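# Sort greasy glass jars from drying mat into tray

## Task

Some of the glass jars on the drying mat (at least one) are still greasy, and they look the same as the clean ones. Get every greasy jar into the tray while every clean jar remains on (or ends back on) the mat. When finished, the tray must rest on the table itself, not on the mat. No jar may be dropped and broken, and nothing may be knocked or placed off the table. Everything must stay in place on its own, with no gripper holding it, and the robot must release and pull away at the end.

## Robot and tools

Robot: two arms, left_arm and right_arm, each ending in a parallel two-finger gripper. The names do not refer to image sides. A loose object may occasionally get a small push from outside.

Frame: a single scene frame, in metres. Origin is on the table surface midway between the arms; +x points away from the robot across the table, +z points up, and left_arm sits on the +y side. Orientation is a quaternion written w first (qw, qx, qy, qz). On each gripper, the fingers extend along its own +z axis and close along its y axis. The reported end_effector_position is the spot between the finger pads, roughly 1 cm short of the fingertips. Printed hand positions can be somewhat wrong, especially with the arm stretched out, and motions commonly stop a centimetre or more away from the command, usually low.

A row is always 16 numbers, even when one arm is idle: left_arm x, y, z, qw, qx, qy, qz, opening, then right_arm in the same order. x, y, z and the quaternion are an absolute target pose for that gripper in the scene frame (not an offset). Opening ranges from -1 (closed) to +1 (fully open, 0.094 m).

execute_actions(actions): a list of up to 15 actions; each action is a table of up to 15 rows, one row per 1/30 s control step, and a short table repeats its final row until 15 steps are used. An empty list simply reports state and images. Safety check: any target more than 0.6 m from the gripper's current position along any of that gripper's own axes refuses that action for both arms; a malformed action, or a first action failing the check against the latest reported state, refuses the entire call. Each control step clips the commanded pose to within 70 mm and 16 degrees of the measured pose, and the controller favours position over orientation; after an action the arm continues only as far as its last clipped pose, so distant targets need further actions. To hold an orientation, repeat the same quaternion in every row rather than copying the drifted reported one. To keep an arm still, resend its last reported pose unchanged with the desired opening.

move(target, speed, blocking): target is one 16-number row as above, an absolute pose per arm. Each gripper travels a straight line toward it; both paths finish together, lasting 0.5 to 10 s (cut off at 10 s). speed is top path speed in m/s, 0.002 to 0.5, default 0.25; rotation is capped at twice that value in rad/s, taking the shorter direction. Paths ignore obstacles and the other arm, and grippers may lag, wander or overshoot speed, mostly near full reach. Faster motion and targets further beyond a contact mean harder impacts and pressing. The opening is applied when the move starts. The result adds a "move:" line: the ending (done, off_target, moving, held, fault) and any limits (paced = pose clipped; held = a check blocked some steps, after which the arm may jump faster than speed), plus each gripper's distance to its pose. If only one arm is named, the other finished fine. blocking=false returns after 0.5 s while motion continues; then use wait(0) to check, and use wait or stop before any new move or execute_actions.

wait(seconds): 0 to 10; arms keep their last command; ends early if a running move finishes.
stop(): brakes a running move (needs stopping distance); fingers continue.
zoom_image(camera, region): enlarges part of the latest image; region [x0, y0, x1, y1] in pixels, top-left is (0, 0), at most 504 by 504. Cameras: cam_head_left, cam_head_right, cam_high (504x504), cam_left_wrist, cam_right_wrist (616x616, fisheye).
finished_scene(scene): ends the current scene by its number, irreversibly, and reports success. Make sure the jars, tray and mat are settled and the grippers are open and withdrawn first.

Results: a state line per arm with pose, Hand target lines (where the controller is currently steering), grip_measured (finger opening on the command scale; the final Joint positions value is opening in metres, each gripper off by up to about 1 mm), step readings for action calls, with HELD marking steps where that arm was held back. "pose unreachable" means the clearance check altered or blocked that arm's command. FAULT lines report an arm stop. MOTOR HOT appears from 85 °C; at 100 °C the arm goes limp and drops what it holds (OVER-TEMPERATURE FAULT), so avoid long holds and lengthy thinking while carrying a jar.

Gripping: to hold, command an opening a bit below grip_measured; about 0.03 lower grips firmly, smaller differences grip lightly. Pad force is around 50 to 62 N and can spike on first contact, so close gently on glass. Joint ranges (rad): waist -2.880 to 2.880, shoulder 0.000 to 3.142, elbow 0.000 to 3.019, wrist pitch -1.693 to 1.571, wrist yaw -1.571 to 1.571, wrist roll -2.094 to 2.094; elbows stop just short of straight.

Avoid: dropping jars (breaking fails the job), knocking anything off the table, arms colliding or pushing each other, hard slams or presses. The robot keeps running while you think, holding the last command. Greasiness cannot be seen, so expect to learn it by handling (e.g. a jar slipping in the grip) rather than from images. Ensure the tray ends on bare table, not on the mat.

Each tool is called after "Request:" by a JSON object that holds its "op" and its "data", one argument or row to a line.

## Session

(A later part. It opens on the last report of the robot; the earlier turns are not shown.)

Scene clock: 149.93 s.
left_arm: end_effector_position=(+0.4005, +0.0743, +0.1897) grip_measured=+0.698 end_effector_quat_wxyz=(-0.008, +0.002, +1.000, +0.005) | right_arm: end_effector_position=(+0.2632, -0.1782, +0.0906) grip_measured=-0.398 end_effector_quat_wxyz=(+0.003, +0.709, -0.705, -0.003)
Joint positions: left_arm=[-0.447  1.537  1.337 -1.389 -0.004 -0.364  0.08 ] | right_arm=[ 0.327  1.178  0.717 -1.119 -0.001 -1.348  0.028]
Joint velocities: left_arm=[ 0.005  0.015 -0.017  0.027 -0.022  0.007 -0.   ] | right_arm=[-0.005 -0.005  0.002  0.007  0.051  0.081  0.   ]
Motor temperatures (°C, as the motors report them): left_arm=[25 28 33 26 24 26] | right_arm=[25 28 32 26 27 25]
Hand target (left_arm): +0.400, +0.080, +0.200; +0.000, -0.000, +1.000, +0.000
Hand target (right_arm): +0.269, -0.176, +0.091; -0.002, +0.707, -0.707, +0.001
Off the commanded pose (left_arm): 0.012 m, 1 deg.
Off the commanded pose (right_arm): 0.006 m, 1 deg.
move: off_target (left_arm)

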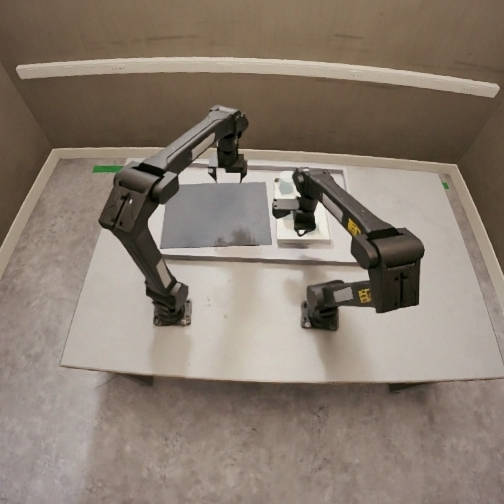

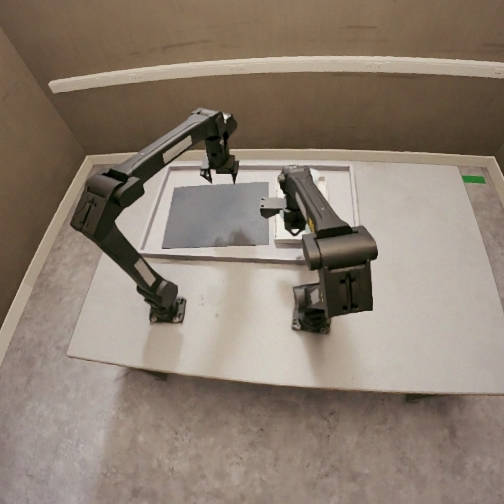

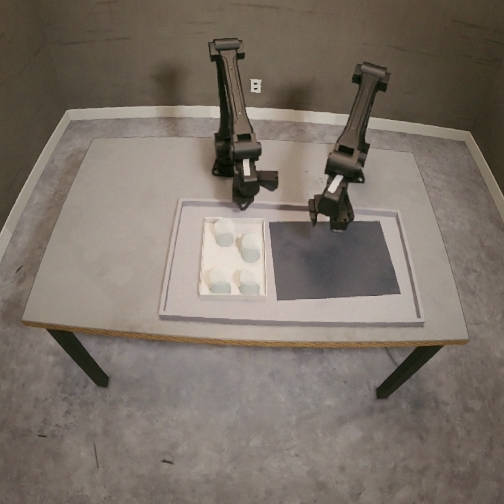

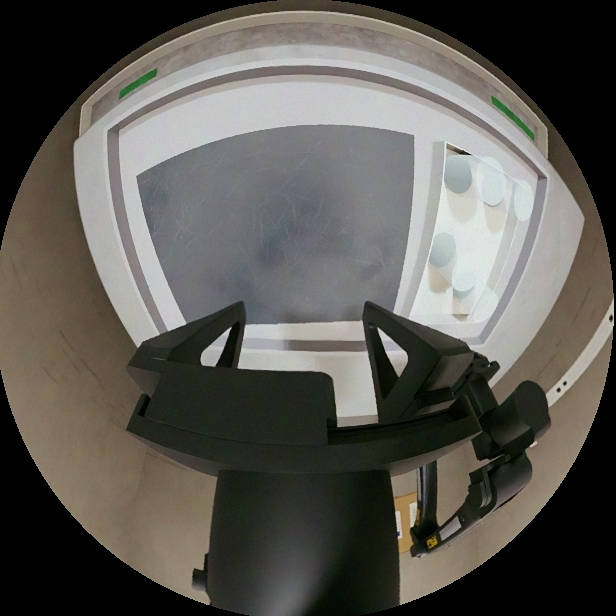

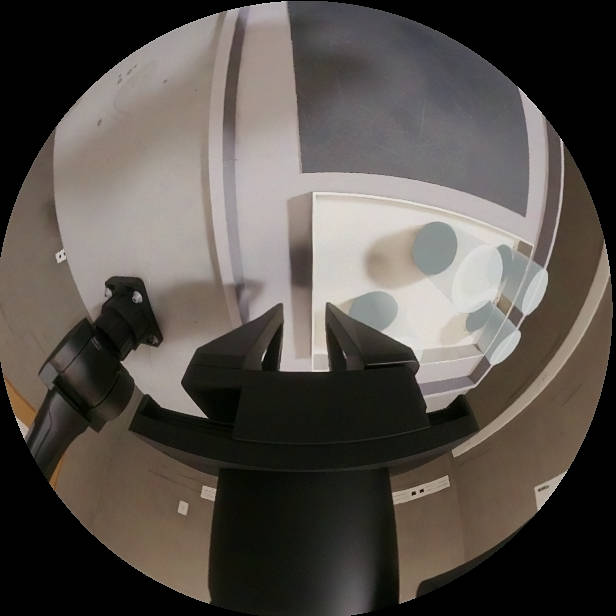

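Request:
{"op": "move", "data": {
  "target": [0.40,0.08,0.20,0,0,1,0,0.7,0.272,-0.175,0.016,0,-0.7071,0.7071,0,-0.25],
  "speed": 0.08
}}

Request:
{"op": "execute_actions", "data": {
  "actions": [
    [[0.40,0.08,0.20,0,0,1,0,0.7,0.272,-0.175,0.016,0,-0.7071,0.7071,0,-0.4],[0.40,0.08,0.20,0,0,1,0,0.7,0.272,-0.175,0.016,0,-0.7071,0.7071,0,-0.55],[0.40,0.08,0.20,0,0,1,0,0.7,0.272,-0.175,0.016,0,-0.7071,0.7071,0,-0.65],[0.40,0.08,0.20,0,0,1,0,0.7,0.272,-0.175,0.016,0,-0.7071,0.7071,0,-0.73],[0.40,0.08,0.20,0,0,1,0,0.7,0.272,-0.175,0.016,0,-0.7071,0.7071,0,-0.8],[0.40,0.08,0.20,0,0,1,0,0.7,0.272,-0.175,0.016,0,-0.7071,0.7071,0,-0.85],[0.40,0.08,0.20,0,0,1,0,0.7,0.272,-0.175,0.016,0,-0.7071,0.7071,0,-0.89],[0.40,0.08,0.20,0,0,1,0,0.7,0.272,-0.175,0.016,0,-0.7071,0.7071,0,-0.92],[0.40,0.08,0.20,0,0,1,0,0.7,0.272,-0.175,0.016,0,-0.7071,0.7071,0,-0.94],[0.40,0.08,0.20,0,0,1,0,0.7,0.272,-0.175,0.016,0,-0.7071,0.7071,0,-0.96],[0.40,0.08,0.20,0,0,1,0,0.7,0.272,-0.175,0.016,0,-0.7071,0.7071,0,-0.98]]
  ]
}}

Scene clock: 151.47 s.
left_arm: end_effector_position=(+0.4005, +0.0742, +0.1897) grip_measured=+0.698 end_effector_quat_wxyz=(-0.008, +0.003, +1.000, +0.005) | right_arm: end_effector_position=(+0.2741, -0.1756, +0.0233) grip_measured=-0.252 end_effector_quat_wxyz=(-0.004, +0.708, -0.706, +0.002)
Joint positions: left_arm=[-0.447  1.537  1.337 -1.389 -0.004 -0.363  0.08 ] | right_arm=[ 0.327  1.325  0.628 -0.865 -0.001 -1.345  0.035]
Joint velocities: left_arm=[ 0.005 -0.005 -0.012 -0.007  0.051  0.007  0.001] | right_arm=[ 0.005 -0.024 -0.002 -0.012 -0.066 -0.051  0.   ]
Motor temperatures (°C, as the motors report them): left_arm=[25 28 33 26 24 26] | right_arm=[25 28 32 26 27 25]
Hand target (left_arm): +0.400, +0.080, +0.200; +0.000, -0.000, +1.000, +0.000
Hand target (right_arm): +0.272, -0.175, +0.017; -0.000, +0.707, -0.707, -0.000
Off the commanded pose (left_arm): 0.012 m, 1 deg.
Off the commanded pose (right_arm): 0.008 m, 1 deg.
move: off_target (left_arm)

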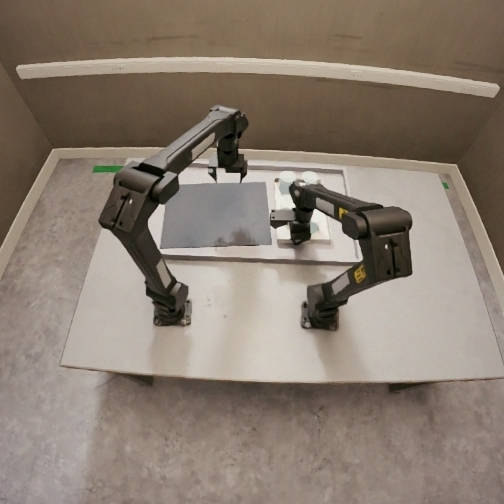

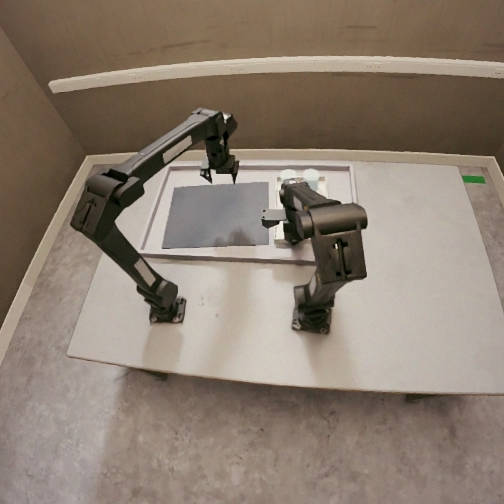

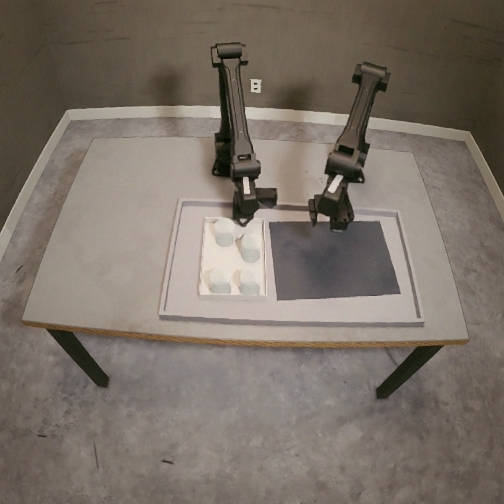

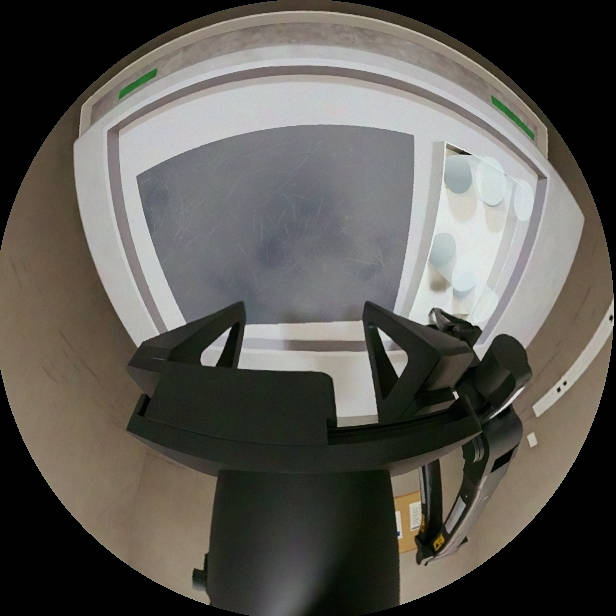

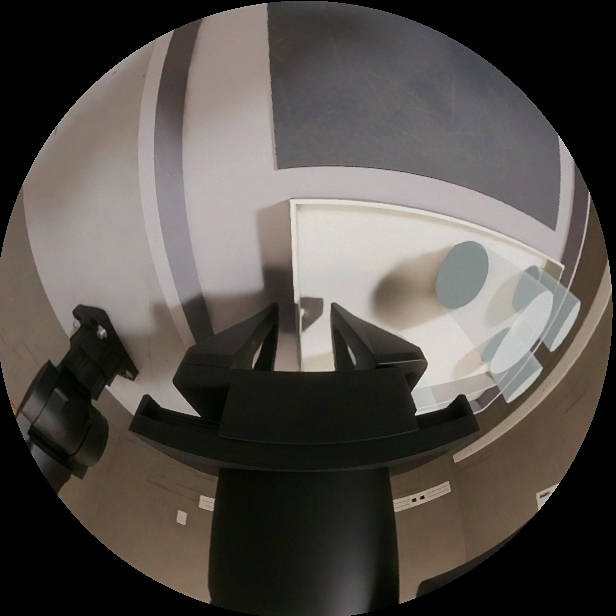

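Scene clock: 151.97 s.
left_arm: end_effector_position=(+0.4005, +0.0742, +0.1897) grip_measured=+0.698 end_effector_quat_wxyz=(-0.008, +0.003, +1.000, +0.005) | right_arm: end_effector_position=(+0.2715, -0.1761, +0.0217) grip_measured=-0.963 end_effector_quat_wxyz=(-0.002, +0.709, -0.706, +0.000)
Joint positions: left_arm=[-0.447  1.537  1.337 -1.389 -0.004 -0.363  0.08 ] | right_arm=[ 0.327  1.325  0.622 -0.865 -0.002 -1.346  0.002]
Joint velocities: left_arm=[-0.015  0.005  0.012  0.007  0.022  0.007 -0.001] | right_arm=[-0.005 -0.005 -0.007  0.007 -0.051 -0.066 -0.002]
Motor temperatures (°C, as the motors report them): left_arm=[25 28 33 26 24 26] | right_arm=[25 28 32 26 27 25]
Hand target (left_arm): +0.400, +0.080, +0.200; +0.000, -0.000, +1.000, +0.000
Hand target (right_arm): +0.272, -0.175, +0.016; -0.000, +0.707, -0.707, +0.000
Off the commanded pose (left_arm): 0.012 m, 1 deg.
Off the commanded pose (right_arm): 0.006 m, 0 deg.
Step readings (end_effector_position):
0: left_arm (+0.4005, +0.0742, +0.1897) | right_arm (+0.2741, -0.1756, +0.0233)
1: left_arm (+0.4005, +0.0742, +0.1897) | right_arm (+0.2741, -0.1756, +0.0233)
2: left_arm (+0.4005, +0.0742, +0.1897) | right_arm (+0.2741, -0.1756, +0.0233)
4: left_arm (+0.4005, +0.0742, +0.1897) | right_arm (+0.2741, -0.1756, +0.0233)
8: left_arm (+0.4005, +0.0742, +0.1897) | right_arm (+0.2723, -0.1759, +0.0222)
15: end_effector_position above

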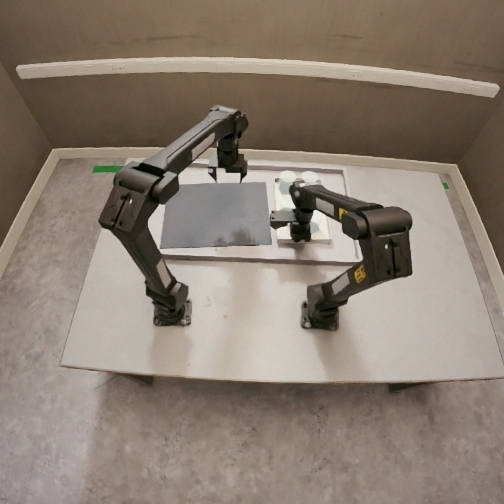

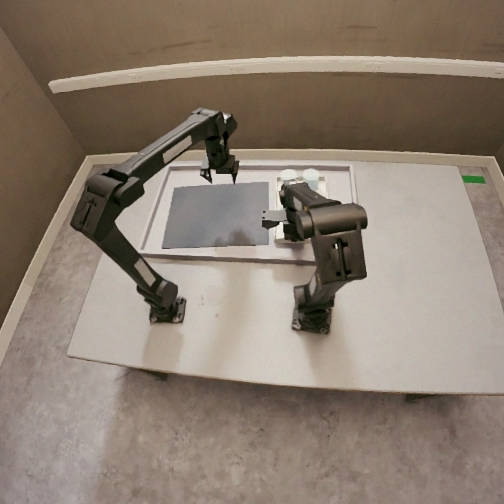

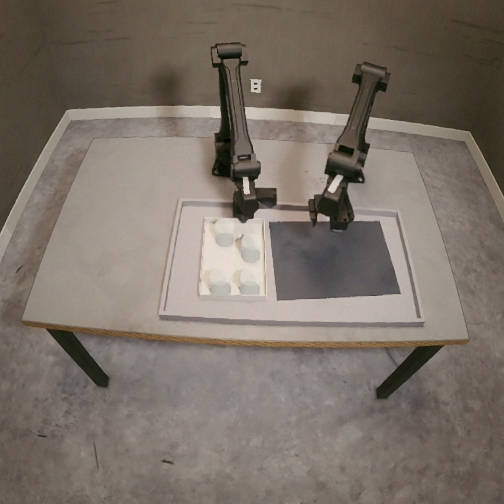

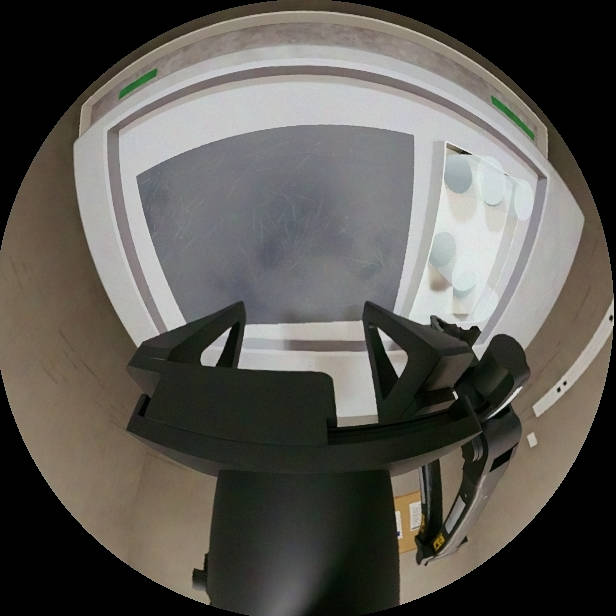

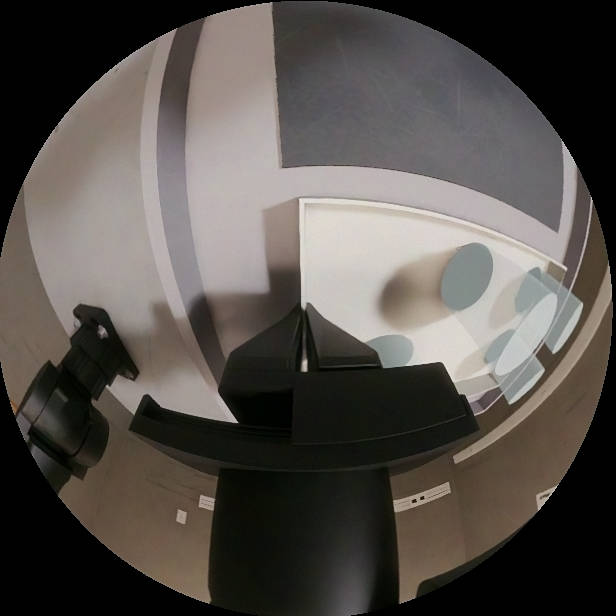

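Request:
{"op": "move", "data": {
  "target": [0.40,0.08,0.20,0,0,1,0,0.7,0.287,-0.176,0.094,-0.0739,-0.7032,0.7032,0.0739,-0.98],
  "speed": 0.035
}}

Scene clock: 155.33 s.
left_arm: end_effector_position=(+0.4005, +0.0742, +0.1897) grip_measured=+0.698 end_effector_quat_wxyz=(-0.008, +0.003, +1.000, +0.005) | right_arm: end_effector_position=(+0.2756, -0.1750, +0.0848) grip_measured=-0.963 end_effector_quat_wxyz=(+0.074, +0.707, -0.700, -0.070)
Joint positions: left_arm=[-0.447  1.537  1.337 -1.389 -0.004 -0.363  0.08 ] | right_arm=[ 0.308  1.362  0.843 -1.253 -0.035 -1.374  0.002]
Joint velocities: left_arm=[-0.005  0.005 -0.002  0.002  0.066  0.007  0.   ] | right_arm=[-0.015  0.005  0.002  0.012  0.081 -0.037 -0.001]
Motor temperatures (°C, as the motors report them): left_arm=[25 28 33 26 24 26] | right_arm=[25 28 32 26 27 25]
Hand target (left_arm): +0.400, +0.080, +0.200; +0.000, -0.000, +1.000, +0.000
Hand target (right_arm): +0.286, -0.176, +0.094; +0.075, +0.704, -0.702, -0.072
Off the commanded pose (left_arm): 0.012 m, 1 deg.
Off the commanded pose (right_arm): 0.015 m, 1 deg.
move: off_target (left_arm, right_arm)

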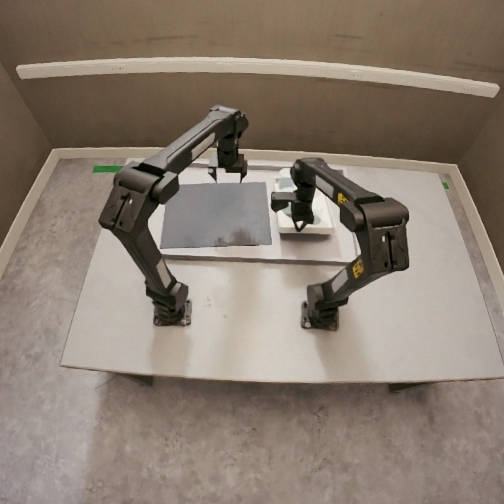

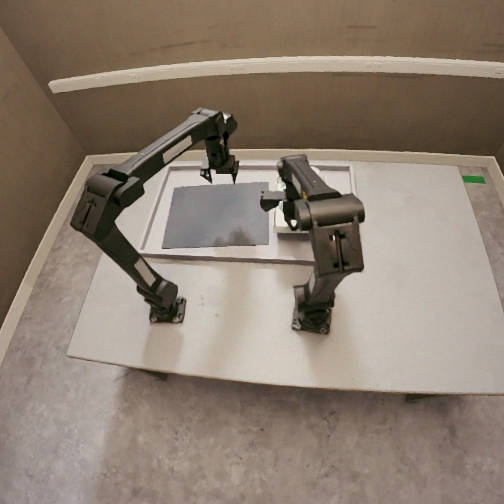

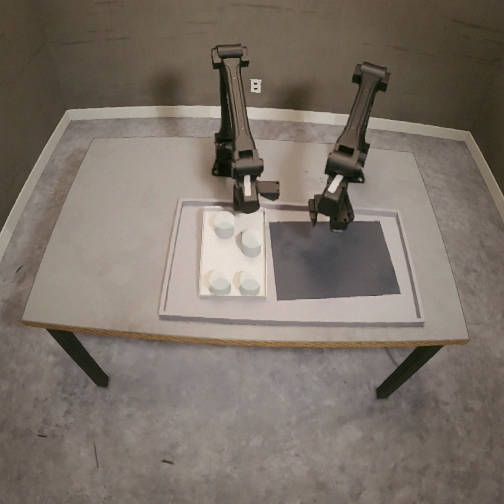

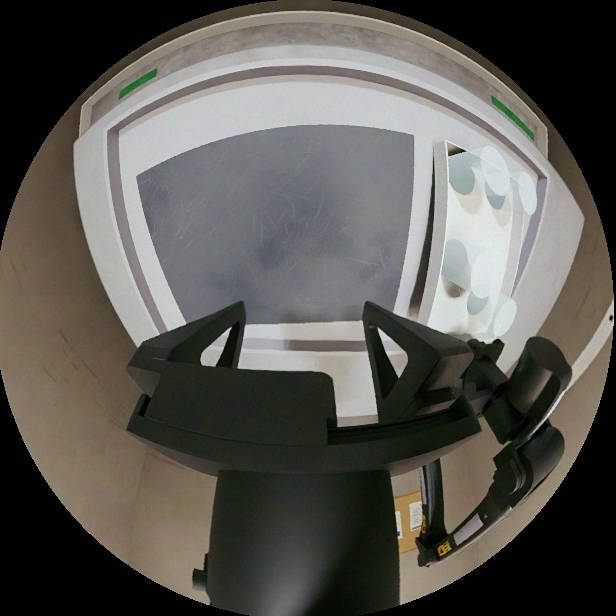

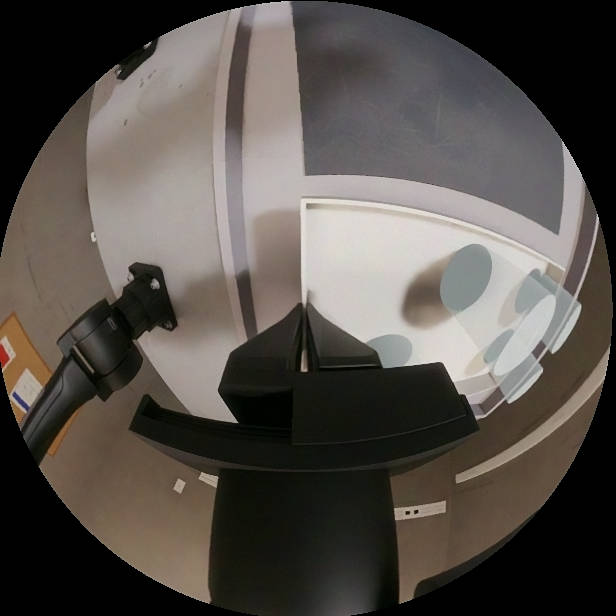

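Request:
{"op": "move", "data": {
  "target": [0.40,0.08,0.20,0,0,1,0,0.7,0.290,-0.176,0.108,-0.0923,-0.7010,0.7010,0.0923,-0.98],
  "speed": 0.03
}}

Scene clock: 156.60 s.
left_arm: end_effector_position=(+0.4005, +0.0742, +0.1897) grip_measured=+0.698 end_effector_quat_wxyz=(-0.008, +0.003, +1.000, +0.005) | right_arm: end_effector_position=(+0.2767, -0.1748, +0.0995) grip_measured=-0.963 end_effector_quat_wxyz=(+0.094, +0.704, -0.698, -0.090)
Joint positions: left_arm=[-0.447  1.537  1.337 -1.389 -0.004 -0.363  0.08 ] | right_arm=[ 0.302  1.383  0.898 -1.343 -0.046 -1.383  0.002]
Joint velocities: left_arm=[-0.015 -0.005  0.007 -0.002 -0.066  0.066 -0.001] | right_arm=[ 0.015 -0.024  0.007 -0.002 -0.037 -0.022  0.   ]
Motor temperatures (°C, as the motors report them): left_arm=[25 28 33 26 24 26] | right_arm=[25 28 32 26 27 25]
Hand target (left_arm): +0.400, +0.080, +0.200; +0.000, -0.000, +1.000, +0.000
Hand target (right_arm): +0.290, -0.176, +0.108; +0.092, +0.701, -0.701, -0.092
Off the commanded pose (left_arm): 0.012 m, 1 deg.
Off the commanded pose (right_arm): 0.016 m, 1 deg.
move: off_target (left_arm, right_arm)

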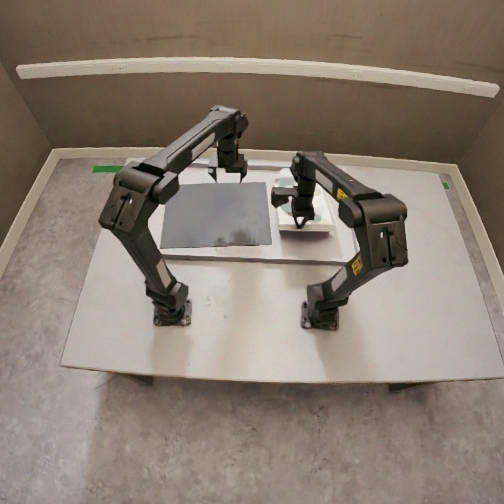

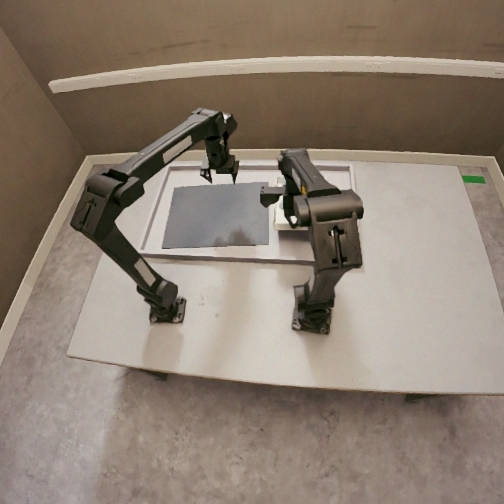

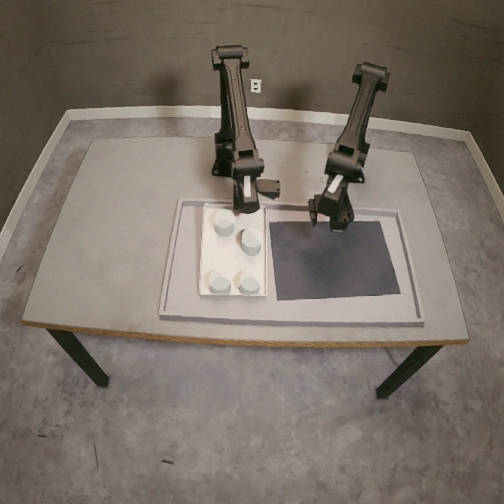

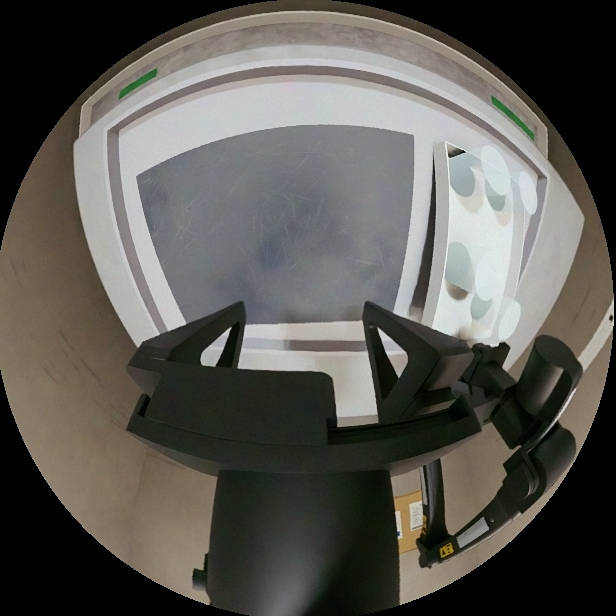

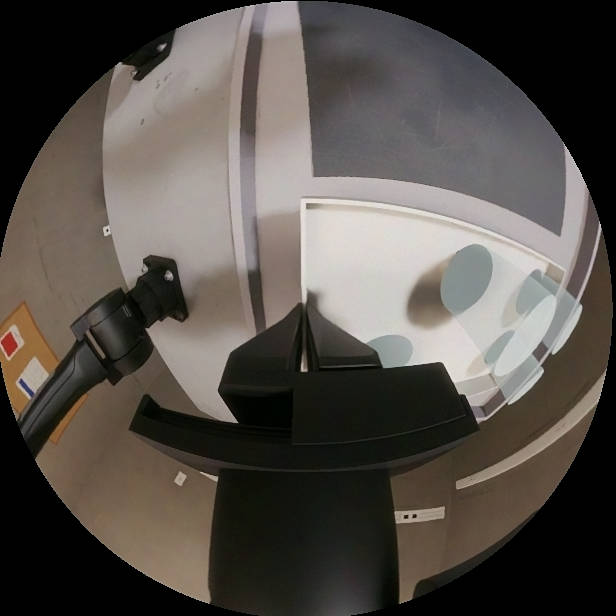

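Request:
{"op": "move", "data": {
  "target": [0.40,0.08,0.20,0,0,1,0,0.7,0.272,-0.176,0.016,0,-0.7071,0.7071,0,-0.98],
  "speed": 0.07
}}

Request:
{"op": "execute_actions", "data": {
  "actions": [
    [[0.40,0.08,0.20,0,0,1,0,0.7,0.273,-0.177,0.022,0,-0.7071,0.7071,0,-0.3]]
  ]
}}

Request:
{"op": "move", "data": {
  "target": [0.40,0.08,0.20,0,0,1,0,0.7,0.285,-0.178,0.13,0,-0.7071,0.7071,0,-0.3],
  "speed": 0.15
}}

Request:
{"op": "move", "data": {
  "target": [0.40,0.08,0.20,0,0,1,0,0.7,0.348,-0.246,0.135,0,-0.7071,0.7071,0,1],
  "speed": 0.2
}}

Scene clock: 159.03 s.
left_arm: end_effector_position=(+0.4005, +0.0742, +0.1897) grip_measured=+0.698 end_effector_quat_wxyz=(-0.008, +0.003, +1.000, +0.005) | right_arm: end_effector_position=(+0.2724, -0.1779, +0.0212) grip_measured=-0.963 end_effector_quat_wxyz=(+0.002, +0.710, -0.704, -0.006)
Joint positions: left_arm=[-0.447  1.537  1.337 -1.389 -0.004 -0.363  0.08 ] | right_arm=[ 0.317  1.336  0.631 -0.875 -0.008 -1.359  0.002]
Joint velocities: left_arm=[-0.015 -0.005  0.002 -0.002  0.051  0.081 -0.   ] | right_arm=[ 0.005 -0.015 -0.032 -0.007  0.007 -0.051  0.001]
Motor temperatures (°C, as the motors report them): left_arm=[25 28 33 26 24 26] | right_arm=[25 28 32 26 27 25]
Hand target (left_arm): +0.400, +0.080, +0.200; +0.000, -0.000, +1.000, +0.000
Hand target (right_arm): +0.272, -0.176, +0.016; -0.002, +0.706, -0.708, -0.002
Off the commanded pose (left_arm): 0.012 m, 1 deg.
Off the commanded pose (right_arm): 0.006 m, 1 deg.
move: off_target (left_arm)

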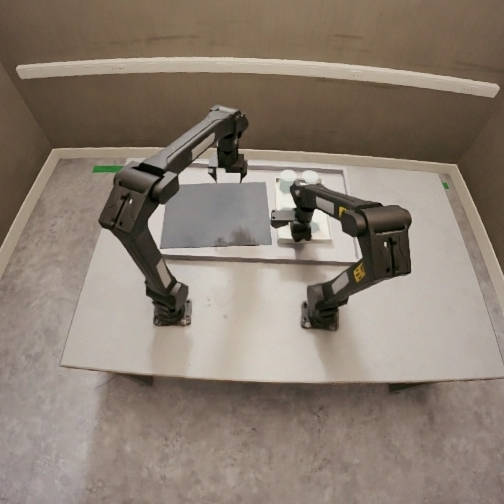

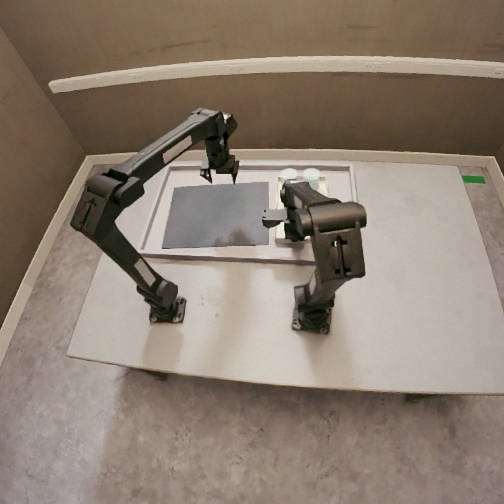

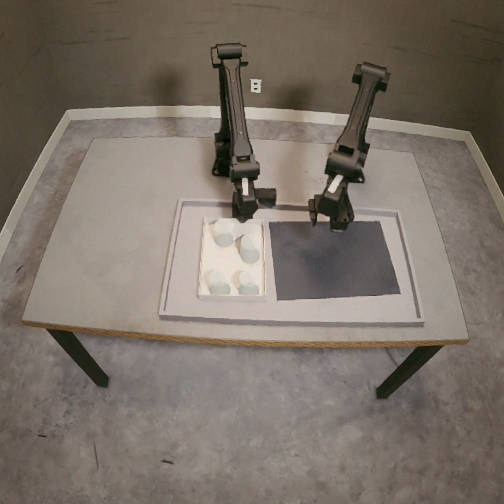

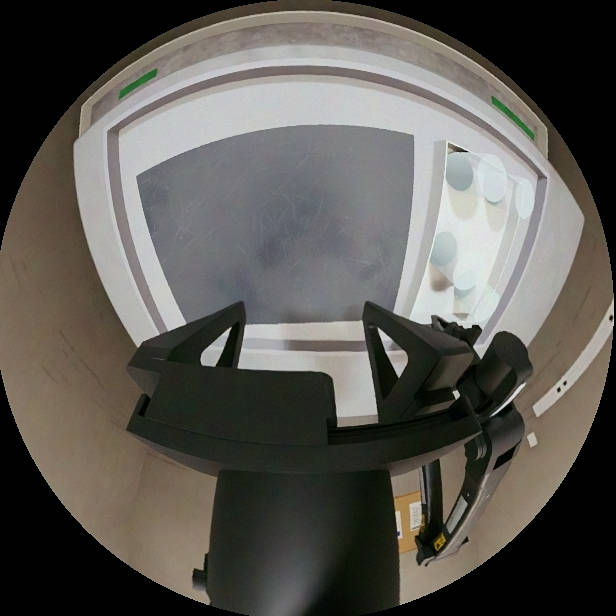

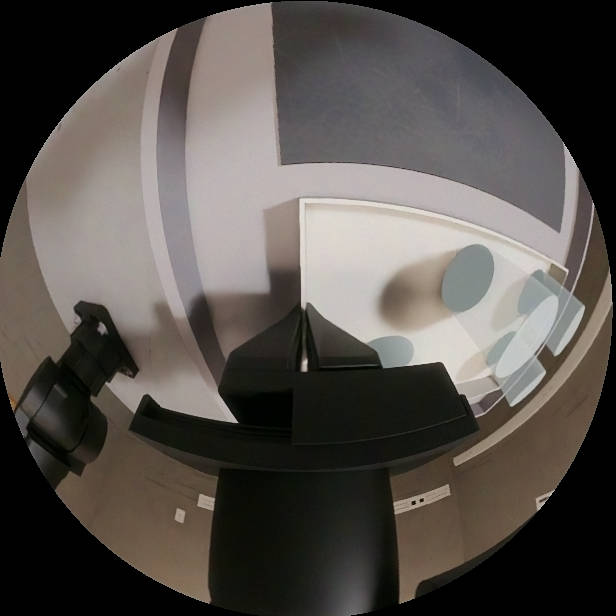

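Scene clock: 159.53 s.
left_arm: end_effector_position=(+0.4005, +0.0742, +0.1897) grip_measured=+0.698 end_effector_quat_wxyz=(-0.008, +0.003, +1.000, +0.005) | right_arm: end_effector_position=(+0.2726, -0.1787, +0.0213) grip_measured=-0.302 end_effector_quat_wxyz=(+0.003, +0.707, -0.707, -0.004)
Joint positions: left_arm=[-0.447  1.537  1.337 -1.389 -0.004 -0.363  0.08 ] | right_arm=[ 0.317  1.336  0.631 -0.875 -0.003 -1.353  0.033]
Joint velocities: left_arm=[-0.005  0.015 -0.017  0.007  0.007 -0.022  0.   ] | right_arm=[ 0.024 -0.005 -0.022 -0.007 -0.037 -0.022 -0.001]
Motor temperatures (°C, as the motors report them): left_arm=[25 28 33 26 24 26] | right_arm=[25 28 32 26 27 25]
Hand target (left_arm): +0.400, +0.080, +0.200; +0.000, +0.000, +1.000, +0.000
Hand target (right_arm): +0.273, -0.177, +0.022; -0.000, +0.707, -0.707, -0.000
Off the commanded pose (left_arm): 0.012 m, 1 deg.
Off the commanded pose (right_arm): 0.002 m, 1 deg.
Step readings (end_effector_position):
0: left_arm (+0.4005, +0.0742, +0.1897) | right_arm (+0.2724, -0.1779, +0.0212)
1: left_arm (+0.4005, +0.0742, +0.1897) | right_arm (+0.2725, -0.1782, +0.0213)
2: left_arm (+0.4005, +0.0742, +0.1897) | right_arm (+0.2726, -0.1786, +0.0213)
4: left_arm (+0.4005, +0.0742, +0.1897) | right_arm (+0.2726, -0.1787, +0.0213)
8: left_arm (+0.4005, +0.0742, +0.1897) | right_arm (+0.2726, -0.1787, +0.0213)
15: end_effector_position above

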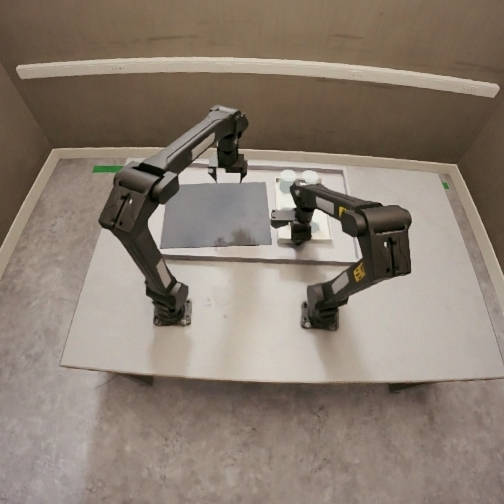

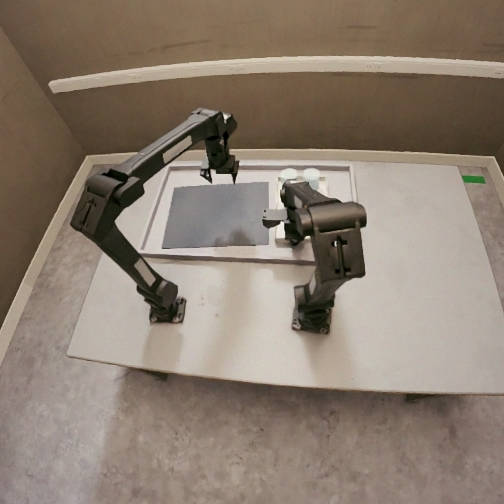

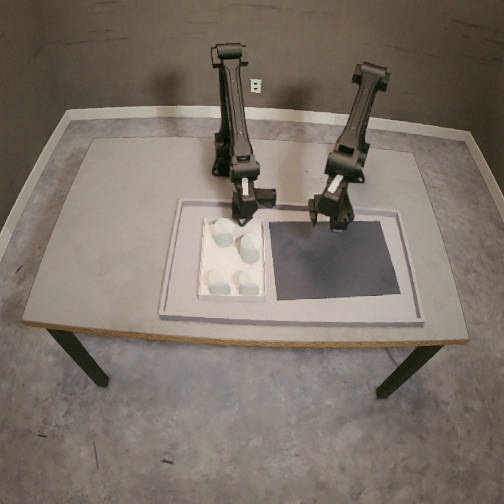

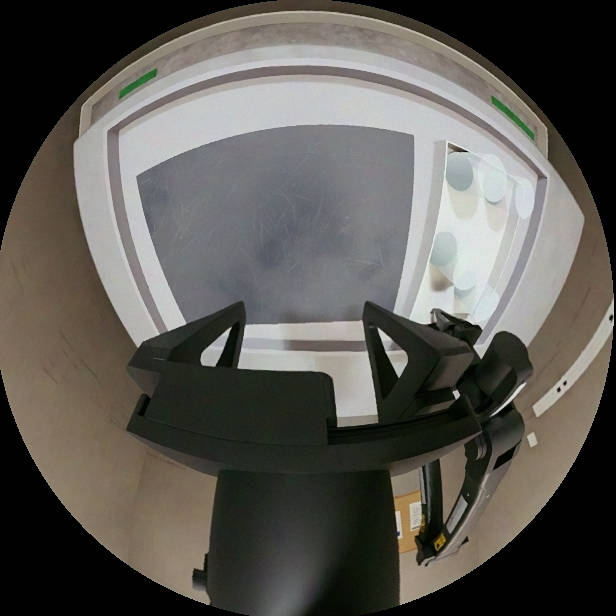

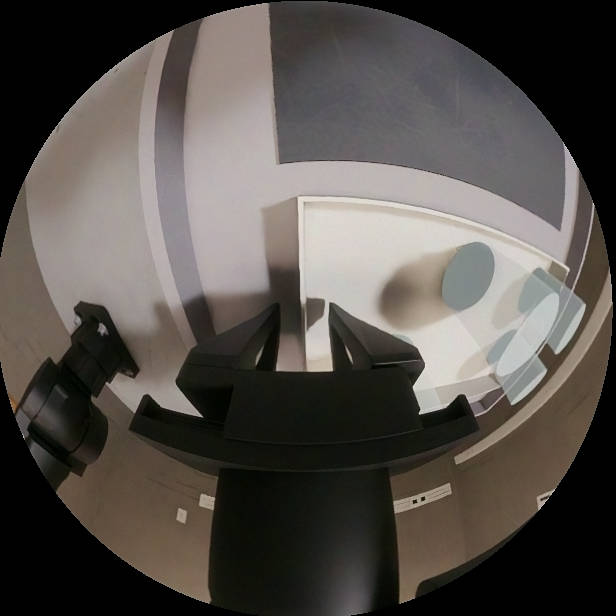

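Scene clock: 160.63 s.
left_arm: end_effector_position=(+0.4005, +0.0742, +0.1897) grip_measured=+0.698 end_effector_quat_wxyz=(-0.008, +0.003, +1.000, +0.005) | right_arm: end_effector_position=(+0.2735, -0.1786, +0.1148) grip_measured=-0.302 end_effector_quat_wxyz=(+0.011, +0.707, -0.707, -0.009)
Joint positions: left_arm=[-0.447  1.537  1.337 -1.389 -0.004 -0.363  0.08 ] | right_arm=[ 0.317  1.188  0.794 -1.204 -0.003 -1.353  0.033]
Joint velocities: left_arm=[-0.015  0.005 -0.002  0.002 -0.007 -0.037 -0.   ] | right_arm=[ 0.015  0.005  0.002 -0.002 -0.095 -0.037  0.001]
Motor temperatures (°C, as the motors report them): left_arm=[25 28 33 26 24 26] | right_arm=[25 28 32 26 27 25]
Hand target (left_arm): +0.400, +0.080, +0.200; +0.000, -0.000, +1.000, +0.000
Hand target (right_arm): +0.284, -0.178, +0.130; -0.000, +0.707, -0.707, +0.000
Off the commanded pose (left_arm): 0.012 m, 1 deg.
Off the commanded pose (right_arm): 0.019 m, 2 deg.
move: off_target (left_arm, right_arm)

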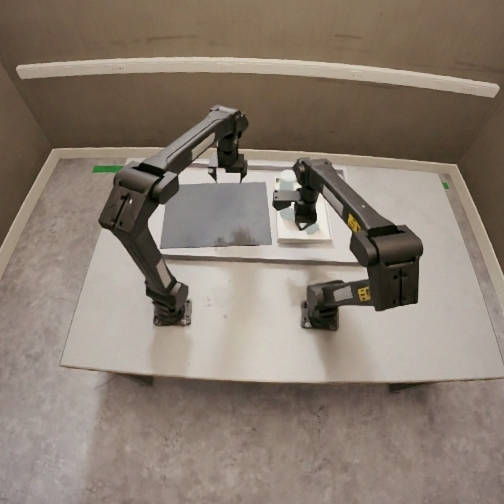

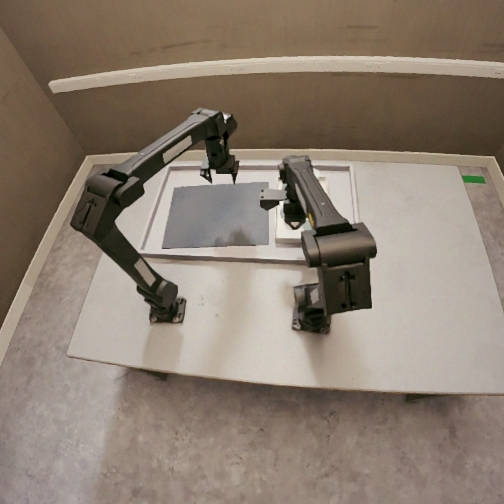

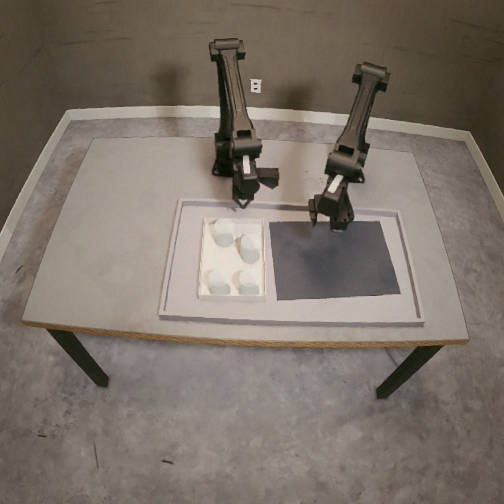

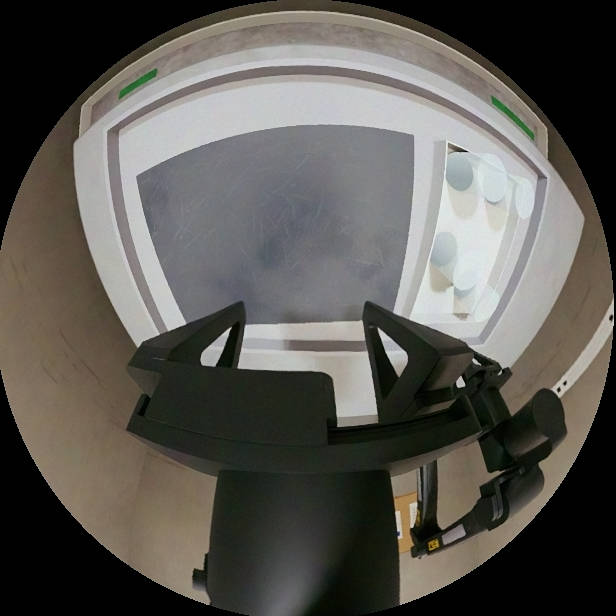

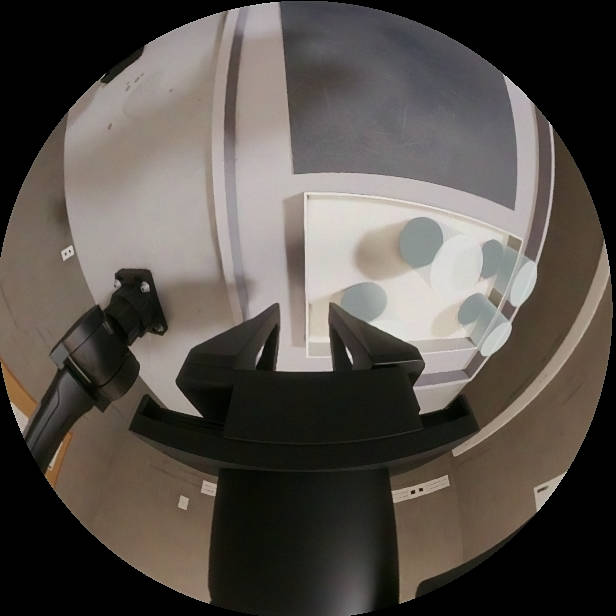

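Scene clock: 161.67 s.
left_arm: end_effector_position=(+0.4005, +0.0742, +0.1897) grip_measured=+0.698 end_effector_quat_wxyz=(-0.008, +0.003, +1.000, +0.005) | right_arm: end_effector_position=(+0.3351, -0.2447, +0.1283) grip_measured=+1.000 end_effector_quat_wxyz=(+0.004, +0.705, -0.710, -0.002)
Joint positions: left_arm=[-0.447  1.537  1.337 -1.389 -0.004 -0.363  0.08 ] | right_arm=[ 0.091  1.312  0.938 -1.204  0.003 -1.571  0.094]
Joint velocities: left_arm=[-0.005 -0.015 -0.007 -0.002 -0.007 -0.037 -0.001] | right_arm=[-0.015 -0.005  0.002 -0.002  0.022 -0.066  0.   ]
Motor temperatures (°C, as the motors report them): left_arm=[25 28 33 26 24 26] | right_arm=[25 28 32 26 27 25]
Hand target (left_arm): +0.400, +0.080, +0.200; +0.000, -0.000, +1.000, +0.000
Hand target (right_arm): +0.347, -0.246, +0.135; +0.001, +0.707, -0.707, -0.001
Off the commanded pose (left_arm): 0.012 m, 1 deg.
Off the commanded pose (right_arm): 0.015 m, 1 deg.
move: off_target (left_arm, right_arm)

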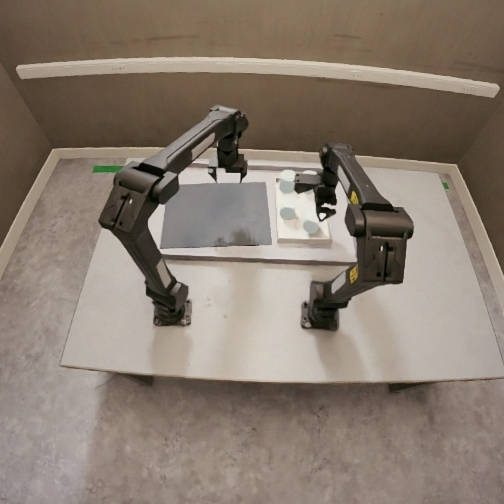

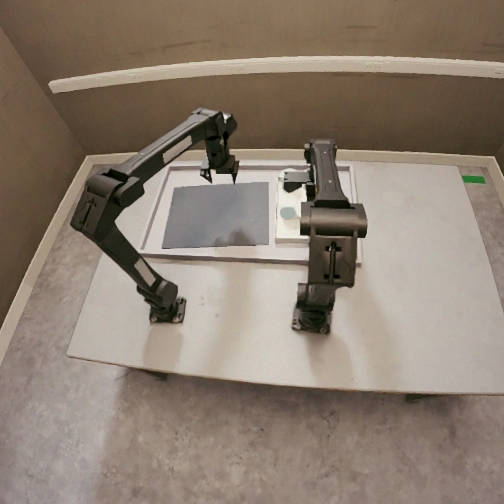

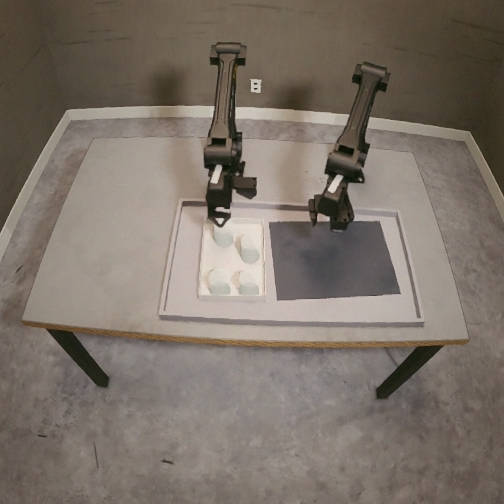

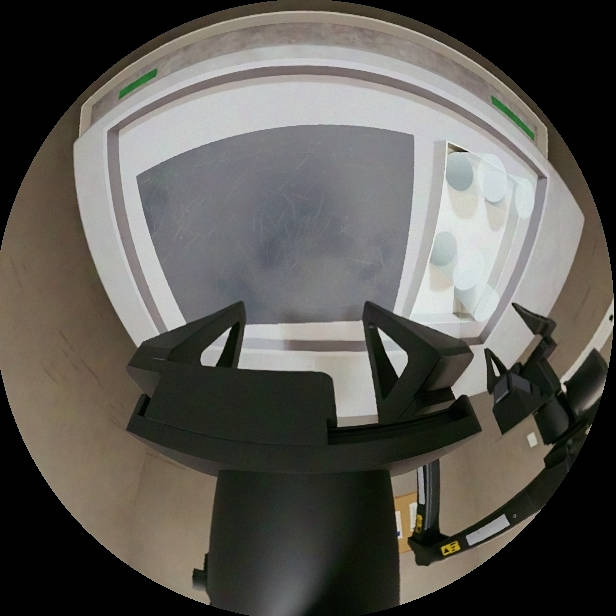

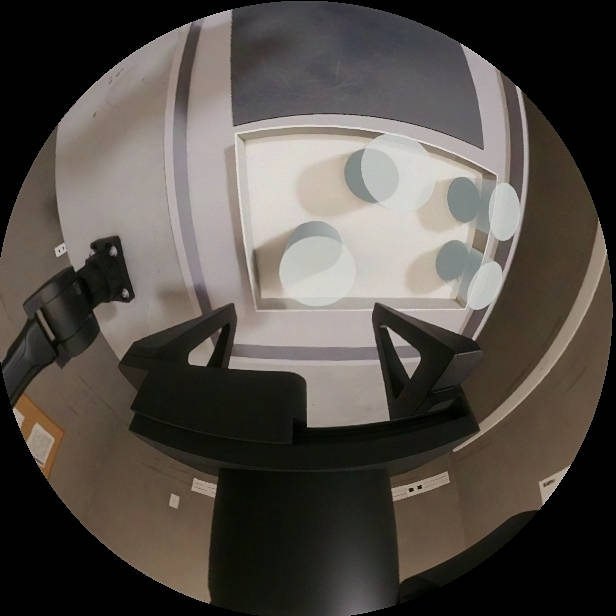

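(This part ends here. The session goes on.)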